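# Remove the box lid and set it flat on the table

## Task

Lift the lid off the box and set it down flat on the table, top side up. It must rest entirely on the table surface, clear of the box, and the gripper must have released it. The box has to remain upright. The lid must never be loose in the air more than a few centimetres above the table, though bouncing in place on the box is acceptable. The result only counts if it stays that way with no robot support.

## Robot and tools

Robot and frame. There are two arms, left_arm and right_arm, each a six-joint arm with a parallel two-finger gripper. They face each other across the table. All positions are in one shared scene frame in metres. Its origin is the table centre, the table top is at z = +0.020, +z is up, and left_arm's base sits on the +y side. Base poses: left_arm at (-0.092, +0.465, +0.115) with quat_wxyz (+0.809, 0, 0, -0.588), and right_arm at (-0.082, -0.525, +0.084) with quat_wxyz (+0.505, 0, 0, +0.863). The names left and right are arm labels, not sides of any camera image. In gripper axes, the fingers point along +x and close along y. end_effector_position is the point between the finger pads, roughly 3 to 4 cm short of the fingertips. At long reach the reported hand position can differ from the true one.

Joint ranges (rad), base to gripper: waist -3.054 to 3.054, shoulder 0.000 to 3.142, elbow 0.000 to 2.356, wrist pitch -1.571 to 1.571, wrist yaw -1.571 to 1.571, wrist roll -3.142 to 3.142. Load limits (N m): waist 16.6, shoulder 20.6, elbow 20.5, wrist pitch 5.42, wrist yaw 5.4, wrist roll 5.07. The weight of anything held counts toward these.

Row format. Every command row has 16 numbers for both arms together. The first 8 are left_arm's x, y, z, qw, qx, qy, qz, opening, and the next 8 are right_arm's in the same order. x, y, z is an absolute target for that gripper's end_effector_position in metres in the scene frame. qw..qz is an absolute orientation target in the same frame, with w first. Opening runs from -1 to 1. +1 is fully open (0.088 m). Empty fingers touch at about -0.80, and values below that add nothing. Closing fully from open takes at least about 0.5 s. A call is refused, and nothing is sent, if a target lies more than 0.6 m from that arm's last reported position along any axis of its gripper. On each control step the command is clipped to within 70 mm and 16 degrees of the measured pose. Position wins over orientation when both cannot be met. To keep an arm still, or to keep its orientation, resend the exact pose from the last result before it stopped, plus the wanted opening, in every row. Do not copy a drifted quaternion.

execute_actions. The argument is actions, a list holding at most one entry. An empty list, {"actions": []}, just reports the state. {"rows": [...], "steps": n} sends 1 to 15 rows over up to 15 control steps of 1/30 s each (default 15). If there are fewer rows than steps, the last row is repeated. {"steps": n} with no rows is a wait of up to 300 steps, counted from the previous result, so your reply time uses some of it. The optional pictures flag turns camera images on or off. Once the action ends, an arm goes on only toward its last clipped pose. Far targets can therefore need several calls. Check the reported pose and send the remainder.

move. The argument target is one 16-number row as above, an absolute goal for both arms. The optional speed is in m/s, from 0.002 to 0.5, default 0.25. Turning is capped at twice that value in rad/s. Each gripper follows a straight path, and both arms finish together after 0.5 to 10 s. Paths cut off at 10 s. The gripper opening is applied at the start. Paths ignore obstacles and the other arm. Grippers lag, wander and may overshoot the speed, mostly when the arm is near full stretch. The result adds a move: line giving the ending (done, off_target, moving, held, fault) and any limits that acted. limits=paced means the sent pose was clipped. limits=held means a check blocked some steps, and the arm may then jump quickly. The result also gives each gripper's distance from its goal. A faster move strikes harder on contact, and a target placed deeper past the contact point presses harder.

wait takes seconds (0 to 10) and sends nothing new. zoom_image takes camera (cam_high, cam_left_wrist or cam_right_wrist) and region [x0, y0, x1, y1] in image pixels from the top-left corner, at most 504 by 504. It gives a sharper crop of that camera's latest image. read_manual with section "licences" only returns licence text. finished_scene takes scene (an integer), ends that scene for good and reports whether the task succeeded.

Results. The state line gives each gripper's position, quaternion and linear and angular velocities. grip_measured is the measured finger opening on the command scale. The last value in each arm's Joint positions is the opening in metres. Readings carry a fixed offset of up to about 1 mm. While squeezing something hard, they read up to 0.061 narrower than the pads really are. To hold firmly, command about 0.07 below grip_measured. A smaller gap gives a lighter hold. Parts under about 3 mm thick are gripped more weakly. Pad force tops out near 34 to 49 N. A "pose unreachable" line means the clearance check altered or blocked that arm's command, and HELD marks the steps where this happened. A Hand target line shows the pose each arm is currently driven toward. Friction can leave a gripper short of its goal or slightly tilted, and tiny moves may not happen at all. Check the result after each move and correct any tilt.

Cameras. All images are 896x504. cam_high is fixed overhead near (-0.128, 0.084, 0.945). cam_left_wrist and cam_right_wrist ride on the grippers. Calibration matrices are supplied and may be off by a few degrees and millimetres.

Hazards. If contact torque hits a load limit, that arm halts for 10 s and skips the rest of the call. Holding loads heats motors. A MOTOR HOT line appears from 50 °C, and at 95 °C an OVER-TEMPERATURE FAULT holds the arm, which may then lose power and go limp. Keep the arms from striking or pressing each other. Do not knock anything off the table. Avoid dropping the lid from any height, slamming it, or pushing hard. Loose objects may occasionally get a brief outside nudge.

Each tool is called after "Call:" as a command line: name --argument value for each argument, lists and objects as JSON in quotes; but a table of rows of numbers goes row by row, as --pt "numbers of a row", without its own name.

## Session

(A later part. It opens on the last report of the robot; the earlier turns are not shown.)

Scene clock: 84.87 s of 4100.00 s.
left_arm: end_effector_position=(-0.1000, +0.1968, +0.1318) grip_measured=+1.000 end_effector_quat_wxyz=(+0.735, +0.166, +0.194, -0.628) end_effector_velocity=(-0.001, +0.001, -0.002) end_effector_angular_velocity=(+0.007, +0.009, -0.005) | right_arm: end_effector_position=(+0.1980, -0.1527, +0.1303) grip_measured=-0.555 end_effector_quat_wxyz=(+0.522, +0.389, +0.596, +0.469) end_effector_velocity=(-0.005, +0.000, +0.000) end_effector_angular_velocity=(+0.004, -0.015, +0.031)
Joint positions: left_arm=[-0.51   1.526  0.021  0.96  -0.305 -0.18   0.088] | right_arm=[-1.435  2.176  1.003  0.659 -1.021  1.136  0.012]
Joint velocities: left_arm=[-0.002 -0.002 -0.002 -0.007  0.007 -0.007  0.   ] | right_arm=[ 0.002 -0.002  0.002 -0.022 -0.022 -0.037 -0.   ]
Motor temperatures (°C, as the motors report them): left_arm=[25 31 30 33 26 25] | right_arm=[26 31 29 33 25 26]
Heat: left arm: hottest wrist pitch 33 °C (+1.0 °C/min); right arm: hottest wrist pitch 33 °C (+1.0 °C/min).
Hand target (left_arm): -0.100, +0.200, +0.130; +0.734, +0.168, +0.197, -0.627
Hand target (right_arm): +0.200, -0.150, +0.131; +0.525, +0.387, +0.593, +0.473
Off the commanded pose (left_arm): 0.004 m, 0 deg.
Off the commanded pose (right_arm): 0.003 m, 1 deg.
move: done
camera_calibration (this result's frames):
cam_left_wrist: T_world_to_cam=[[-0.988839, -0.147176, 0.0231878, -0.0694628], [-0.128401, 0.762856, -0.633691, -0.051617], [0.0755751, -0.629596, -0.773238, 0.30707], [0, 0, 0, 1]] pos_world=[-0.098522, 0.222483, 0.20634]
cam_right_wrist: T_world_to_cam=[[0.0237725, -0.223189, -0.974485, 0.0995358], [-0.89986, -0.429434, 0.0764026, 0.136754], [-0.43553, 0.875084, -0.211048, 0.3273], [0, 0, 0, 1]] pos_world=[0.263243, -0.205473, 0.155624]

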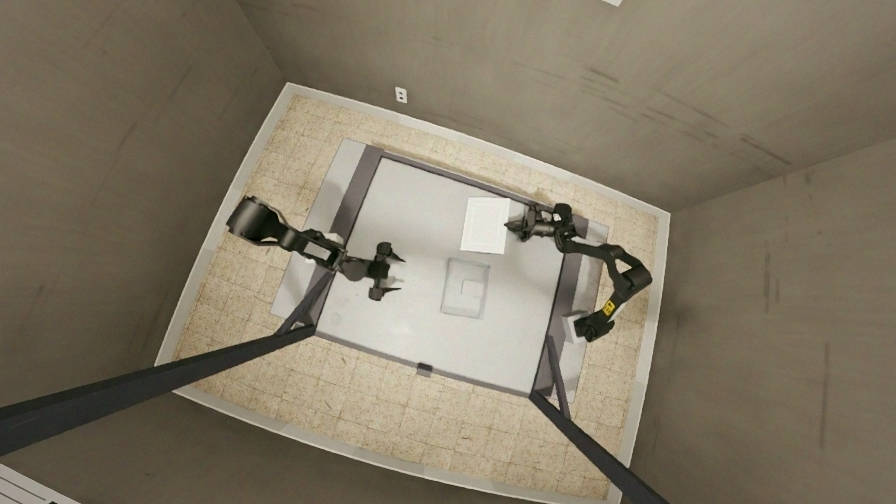

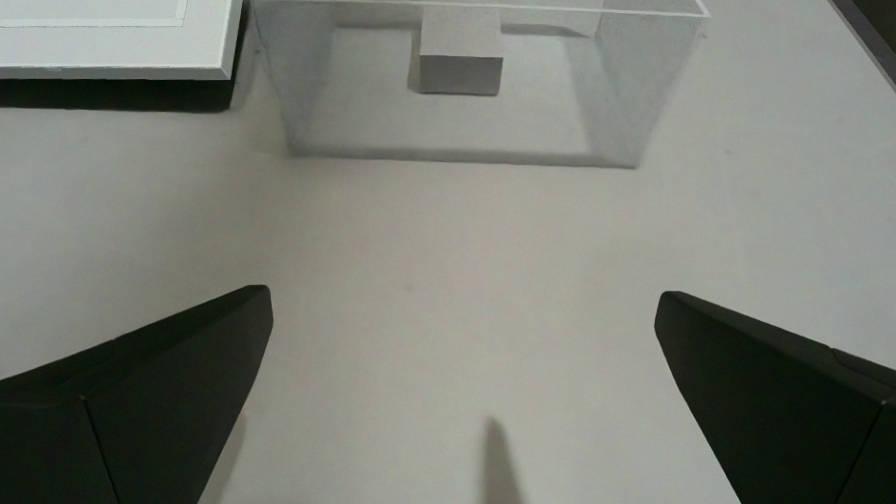

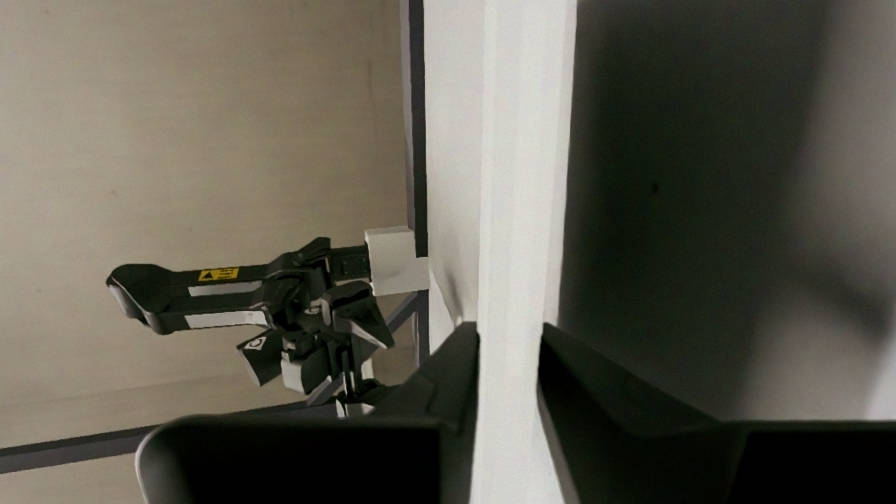

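Nearly touching; corner near the rail, shift 8 mm inward.

Call:
move --target '[-0.1,0.2,0.13,0.734,0.168,0.197,-0.627,1,0.192,-0.15,0.122,0.55,0.35,0.615,0.44,-0.64]' --speed 0.015

Call:
move --target '[-0.1,0.2,0.13,0.734,0.168,0.197,-0.627,1,0.192,-0.155,0.1,0.63,0.218,0.672,0.321,-0.5]' --speed 0.03

Call:
move --target '[-0.1,0.2,0.13,0.734,0.168,0.197,-0.627,1,0.192,-0.16,0.062,0.666,0.129,0.695,0.236,-0.3]' --speed 0.02

Call:
move --target '[-0.1,0.2,0.13,0.734,0.168,0.197,-0.627,1,0.198,-0.2,0.11,0.666,0.129,0.695,0.236,-0.1]' --speed 0.04

Scene clock: 90.40 s of 4100.00 s.
left_arm: end_effector_position=(-0.0999, +0.1968, +0.1318) grip_measured=+1.000 end_effector_quat_wxyz=(+0.735, +0.166, +0.194, -0.628) end_effector_velocity=(-0.001, +0.002, -0.003) end_effector_angular_velocity=(+0.012, +0.008, -0.005) | right_arm: end_effector_position=(+0.1917, -0.1520, +0.1192) grip_measured=-0.555 end_effector_quat_wxyz=(+0.546, +0.354, +0.619, +0.440) end_effector_velocity=(-0.003, -0.000, +0.000) end_effector_angular_velocity=(+0.002, -0.012, +0.016)
Joint positions: left_arm=[-0.51   1.526  0.021  0.96  -0.306 -0.18   0.088] | right_arm=[-1.413  2.144  1.034  0.429 -0.953  1.004  0.012]
Joint velocities: left_arm=[-0.002  0.002 -0.002 -0.007  0.007 -0.007  0.   ] | right_arm=[ 0.002 -0.002 -0.002 -0.007 -0.007 -0.022 -0.   ]
Motor temperatures (°C, as the motors report them): left_arm=[25 30 30 33 26 25] | right_arm=[26 32 29 32 25 26]
Heat: left arm: hottest wrist pitch 33 °C (+0.0 °C/min); right arm: hottest shoulder 32 °C (+0.0 °C/min).
Hand target (left_arm): -0.100, +0.200, +0.130; +0.734, +0.168, +0.197, -0.627
Hand target (right_arm): +0.192, -0.150, +0.122; +0.551, +0.351, +0.616, +0.440
Off the commanded pose (left_arm): 0.004 m, 0 deg.
Off the commanded pose (right_arm): 0.003 m, 1 deg.
move: done
camera_calibration (this result's frames):
cam_left_wrist: T_world_to_cam=[[-0.98876, -0.147683, 0.0233333, -0.069318], [-0.128878, 0.762732, -0.633743, -0.0516236], [0.0757958, -0.629627, -0.773192, 0.307097], [0, 0, 0, 1]] pos_world=[-0.0984687, 0.222494, 0.206346]
cam_right_wrist: T_world_to_cam=[[0.0403705, -0.331055, -0.942747, 0.065668], [-0.898261, -0.425249, 0.110865, 0.128445], [-0.437605, 0.842357, -0.314541, 0.329365], [0, 0, 0, 1]] pos_world=[0.256858, -0.201083, 0.151267]

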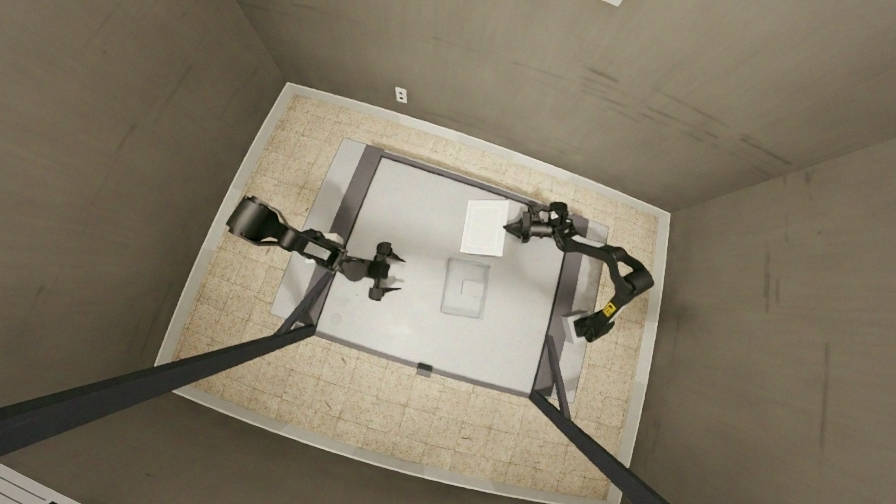

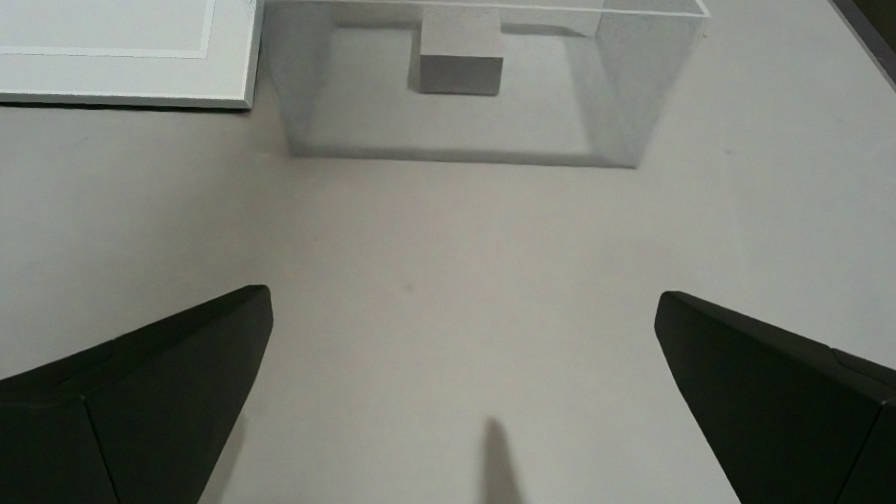

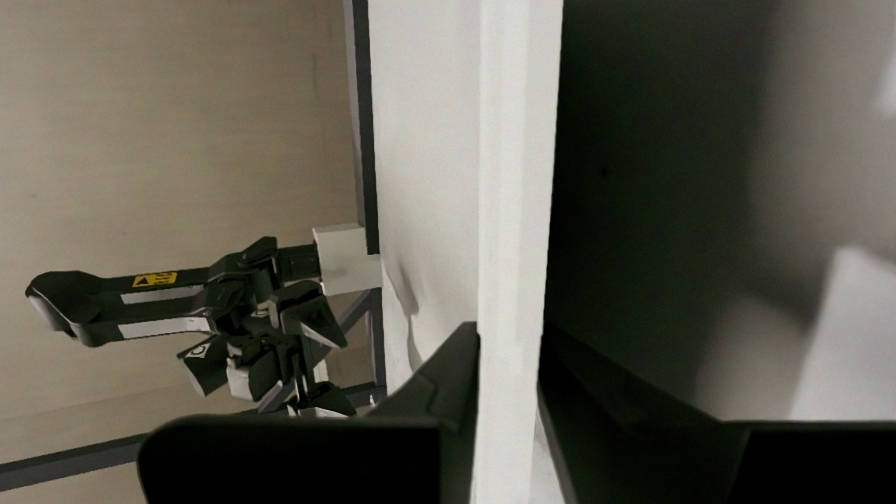

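Scene clock: 97.50 s of 4100.00 s.
left_arm: end_effector_position=(-0.0999, +0.1969, +0.1318) grip_measured=+1.000 end_effector_quat_wxyz=(+0.735, +0.166, +0.194, -0.628) end_effector_velocity=(+0.002, -0.001, +0.001) end_effector_angular_velocity=(-0.002, -0.010, +0.005) | right_arm: end_effector_position=(+0.1906, -0.1564, +0.0969) grip_measured=-0.497 end_effector_quat_wxyz=(+0.626, +0.223, +0.676, +0.318) end_effector_velocity=(-0.001, -0.001, +0.001) end_effector_angular_velocity=(-0.010, -0.011, +0.014)
Joint positions: left_arm=[-0.51   1.526  0.021  0.96  -0.306 -0.18   0.088] | right_arm=[-1.345  2.118  1.237 -0.191 -0.64   0.759  0.015]
Joint velocities: left_arm=[ 0.002 -0.007  0.002 -0.007 -0.007  0.007  0.   ] | right_arm=[ 0.002 -0.002  0.007 -0.022  0.007 -0.022 -0.   ]
Motor temperatures (°C, as the motors report them): left_arm=[25 30 30 33 26 25] | right_arm=[26 33 29 32 25 26]
Heat: left arm: hottest wrist pitch 33 °C (+1.0 °C/min); right arm: hottest shoulder 33 °C (+1.0 °C/min).
Hand target (left_arm): -0.100, +0.200, +0.130; +0.734, +0.168, +0.197, -0.627
Hand target (right_arm): +0.192, -0.155, +0.100; +0.631, +0.220, +0.672, +0.320
Off the commanded pose (left_arm): 0.004 m, 0 deg.
Off the commanded pose (right_arm): 0.004 m, 1 deg.
move: done
camera_calibration (this result's frames):
cam_left_wrist: T_world_to_cam=[[-0.988761, -0.147691, 0.0232042, -0.0692837], [-0.128831, 0.762969, -0.633467, -0.0517757], [0.0758536, -0.629337, -0.773422, 0.307048], [0, 0, 0, 1]] pos_world=[-0.0984661, 0.222508, 0.206287]
cam_right_wrist: T_world_to_cam=[[0.0954932, -0.673701, -0.732809, -0.0411396], [-0.909267, -0.358635, 0.21122, 0.130872], [-0.405111, 0.646149, -0.646821, 0.320869], [0, 0, 0, 1]] pos_world=[0.252913, -0.18811, 0.149755]

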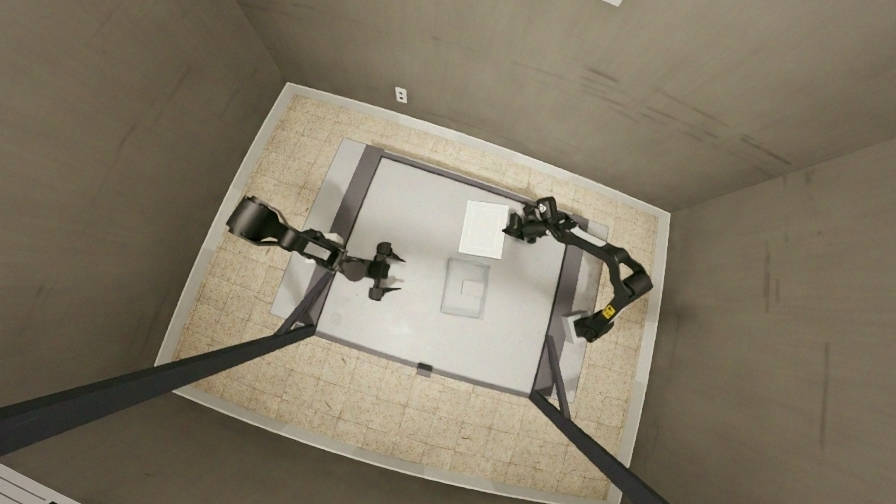

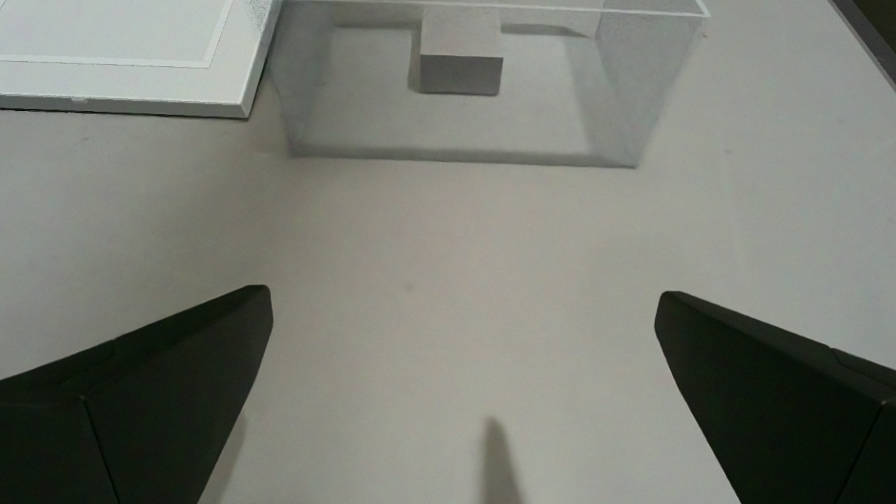

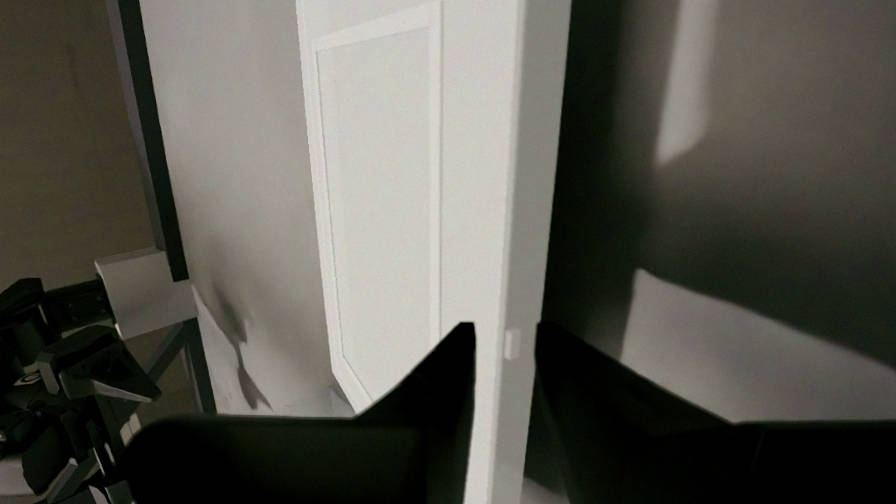

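Scene clock: 104.37 s of 4100.00 s.
left_arm: end_effector_position=(-0.0999, +0.1969, +0.1318) grip_measured=+1.000 end_effector_quat_wxyz=(+0.735, +0.166, +0.194, -0.628) end_effector_velocity=(+0.001, +0.003, -0.002) end_effector_angular_velocity=(+0.010, +0.000, +0.007) | right_arm: end_effector_position=(+0.1917, -0.1598, +0.0676) grip_measured=-0.303 end_effector_quat_wxyz=(+0.665, +0.136, +0.694, +0.240) end_effector_velocity=(-0.004, -0.001, +0.001) end_effector_angular_velocity=(-0.007, +0.013, +0.011)
Joint positions: left_arm=[-0.51   1.526  0.021  0.96  -0.306 -0.18   0.088] | right_arm=[-1.291  2.195  1.359 -0.392 -0.425  0.713  0.024]
Joint velocities: left_arm=[-0.002 -0.002 -0.007 -0.007 -0.007 -0.007  0.   ] | right_arm=[ 0.002 -0.002  0.002 -0.022 -0.007 -0.007 -0.   ]
Motor temperatures (°C, as the motors report them): left_arm=[25 29 30 33 26 25] | right_arm=[26 34 30 31 25 26]
Heat: left arm: hottest wrist pitch 33 °C (+0.0 °C/min); right arm: hottest shoulder 34 °C (+2.0 °C/min).
Hand target (left_arm): -0.100, +0.200, +0.130; +0.734, +0.168, +0.197, -0.627
Hand target (right_arm): +0.192, -0.160, +0.062; +0.667, +0.130, +0.695, +0.236
Off the commanded pose (left_arm): 0.004 m, 0 deg.
Off the commanded pose (right_arm): 0.006 m, 1 deg.
move: done
camera_calibration (this result's frames):
cam_left_wrist: T_world_to_cam=[[-0.988761, -0.147691, 0.0232042, -0.0692837], [-0.128831, 0.762969, -0.633467, -0.0517757], [0.0758536, -0.629337, -0.773422, 0.307048], [0, 0, 0, 1]] pos_world=[-0.0984661, 0.222508, 0.206287]
cam_right_wrist: T_world_to_cam=[[0.130302, -0.829959, -0.542392, -0.109554], [-0.920377, -0.304679, 0.245107, 0.145222], [-0.368684, 0.467267, -0.803575, 0.279563], [0, 0, 0, 1]] pos_world=[0.251004, -0.17731, 0.129634]

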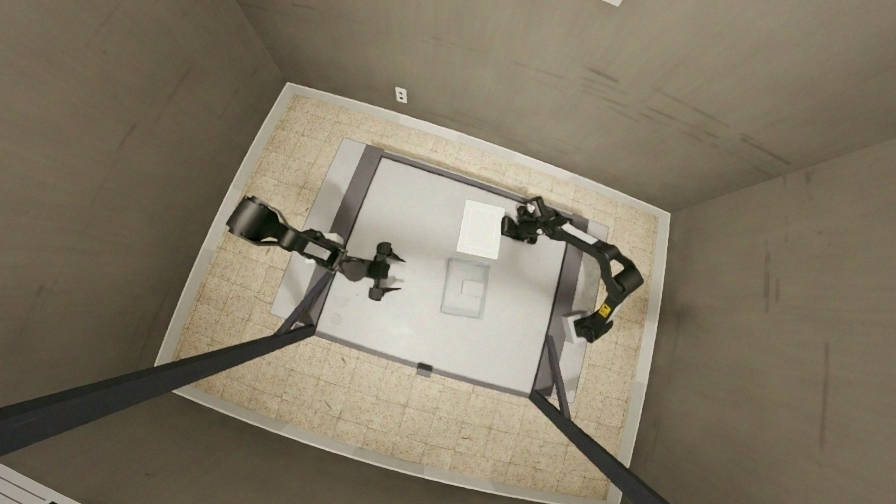

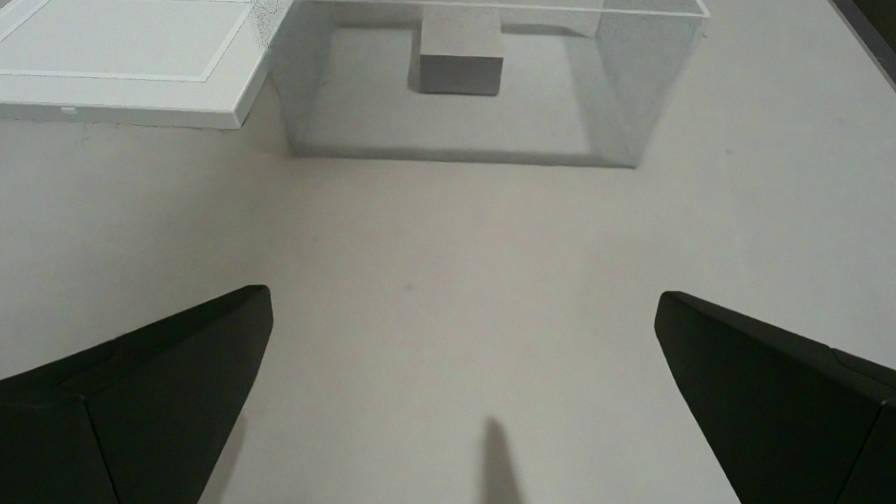

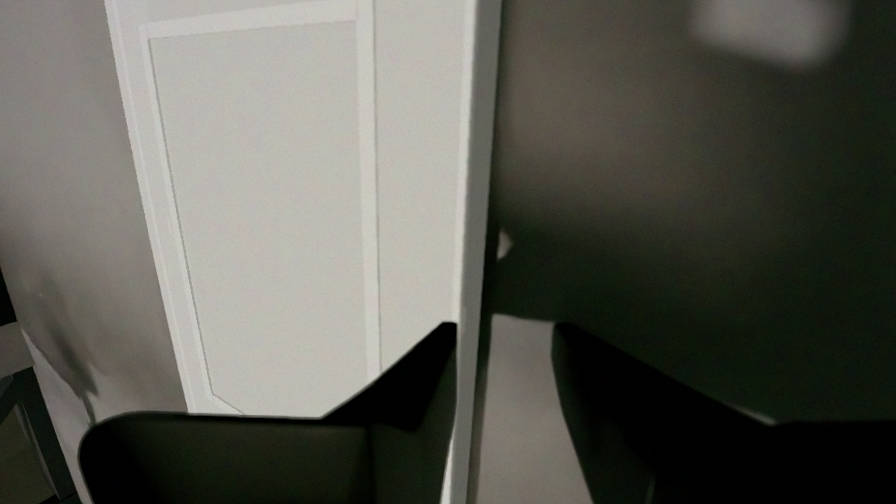

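Scene clock: 106.17 s of 4100.00 s.
left_arm: end_effector_position=(-0.0999, +0.1969, +0.1318) grip_measured=+1.000 end_effector_quat_wxyz=(+0.735, +0.166, +0.194, -0.628) end_effector_velocity=(+0.002, -0.002, +0.003) end_effector_angular_velocity=(-0.017, +0.010, +0.027) | right_arm: end_effector_position=(+0.1988, -0.1984, +0.1049) grip_measured=-0.103 end_effector_quat_wxyz=(+0.666, +0.128, +0.697, +0.232) end_effector_velocity=(-0.004, -0.001, -0.000) end_effector_angular_velocity=(+0.007, +0.027, -0.003)
Joint positions: left_arm=[-0.51   1.526  0.021  0.96  -0.306 -0.18   0.088] | right_arm=[-1.369  2.067  1.334 -0.549 -0.434  0.625  0.034]
Joint velocities: left_arm=[-0.002 -0.002  0.002  0.007 -0.022 -0.022  0.   ] | right_arm=[-0.002 -0.002 -0.007 -0.007 -0.022  0.007  0.   ]
Motor temperatures (°C, as the motors report them): left_arm=[25 29 30 33 26 25] | right_arm=[26 34 29 31 25 26]
Heat: left arm: hottest wrist pitch 33 °C (+0.0 °C/min); right arm: hottest shoulder 34 °C (+2.0 °C/min).
Hand target (left_arm): -0.100, +0.200, +0.130; +0.734, +0.168, +0.197, -0.627
Hand target (right_arm): +0.198, -0.200, +0.110; +0.666, +0.129, +0.695, +0.236
Off the commanded pose (left_arm): 0.004 m, 0 deg.
Off the commanded pose (right_arm): 0.005 m, 1 deg.
move: done
camera_calibration (this result's frames):
cam_left_wrist: T_world_to_cam=[[-0.988761, -0.147691, 0.0232042, -0.0692837], [-0.128831, 0.762969, -0.633467, -0.0517757], [0.0758536, -0.629337, -0.773422, 0.307048], [0, 0, 0, 1]] pos_world=[-0.0984661, 0.222508, 0.206287]
cam_right_wrist: T_world_to_cam=[[0.129516, -0.842549, -0.522817, -0.126639], [-0.919607, -0.299271, 0.25448, 0.130787], [-0.370875, 0.447827, -0.813574, 0.327836], [0, 0, 0, 1]] pos_world=[0.258261, -0.214373, 0.167227]

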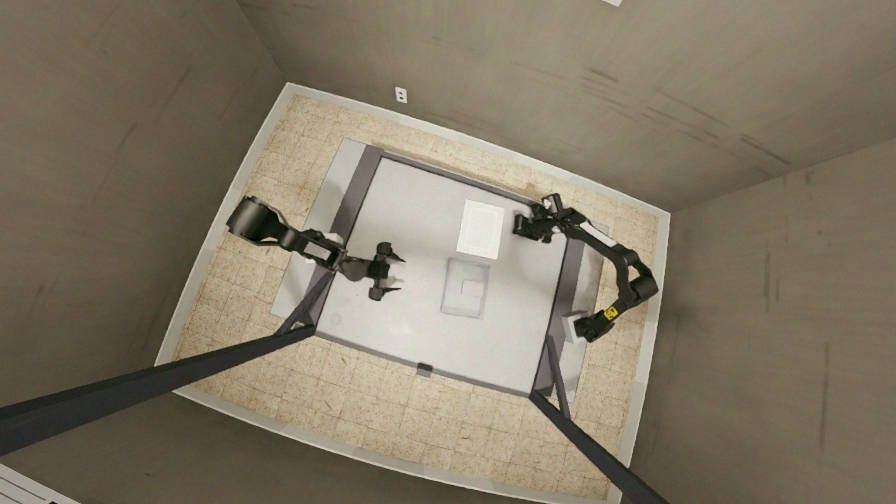

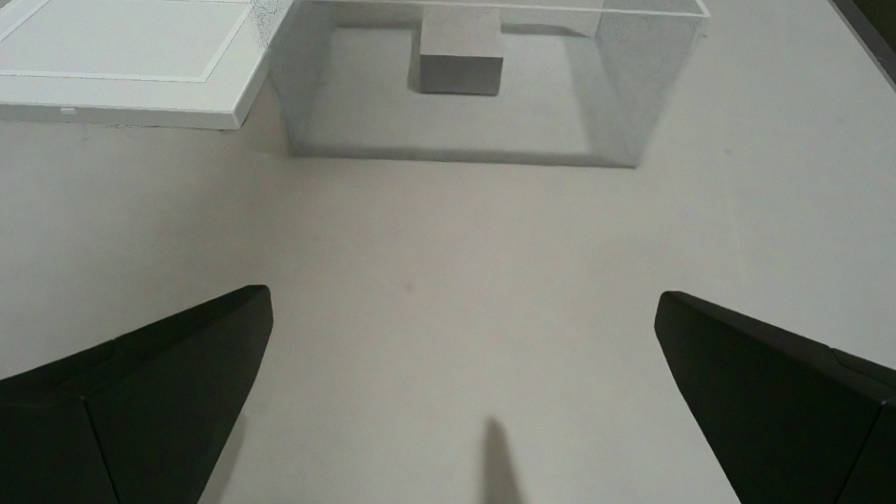

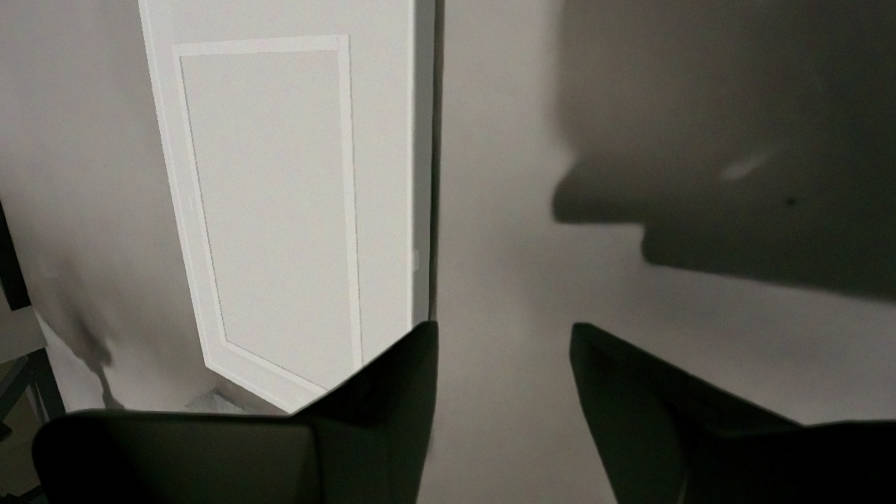

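Call:
finished_scene --scene 2

The scene is finished: the task was done.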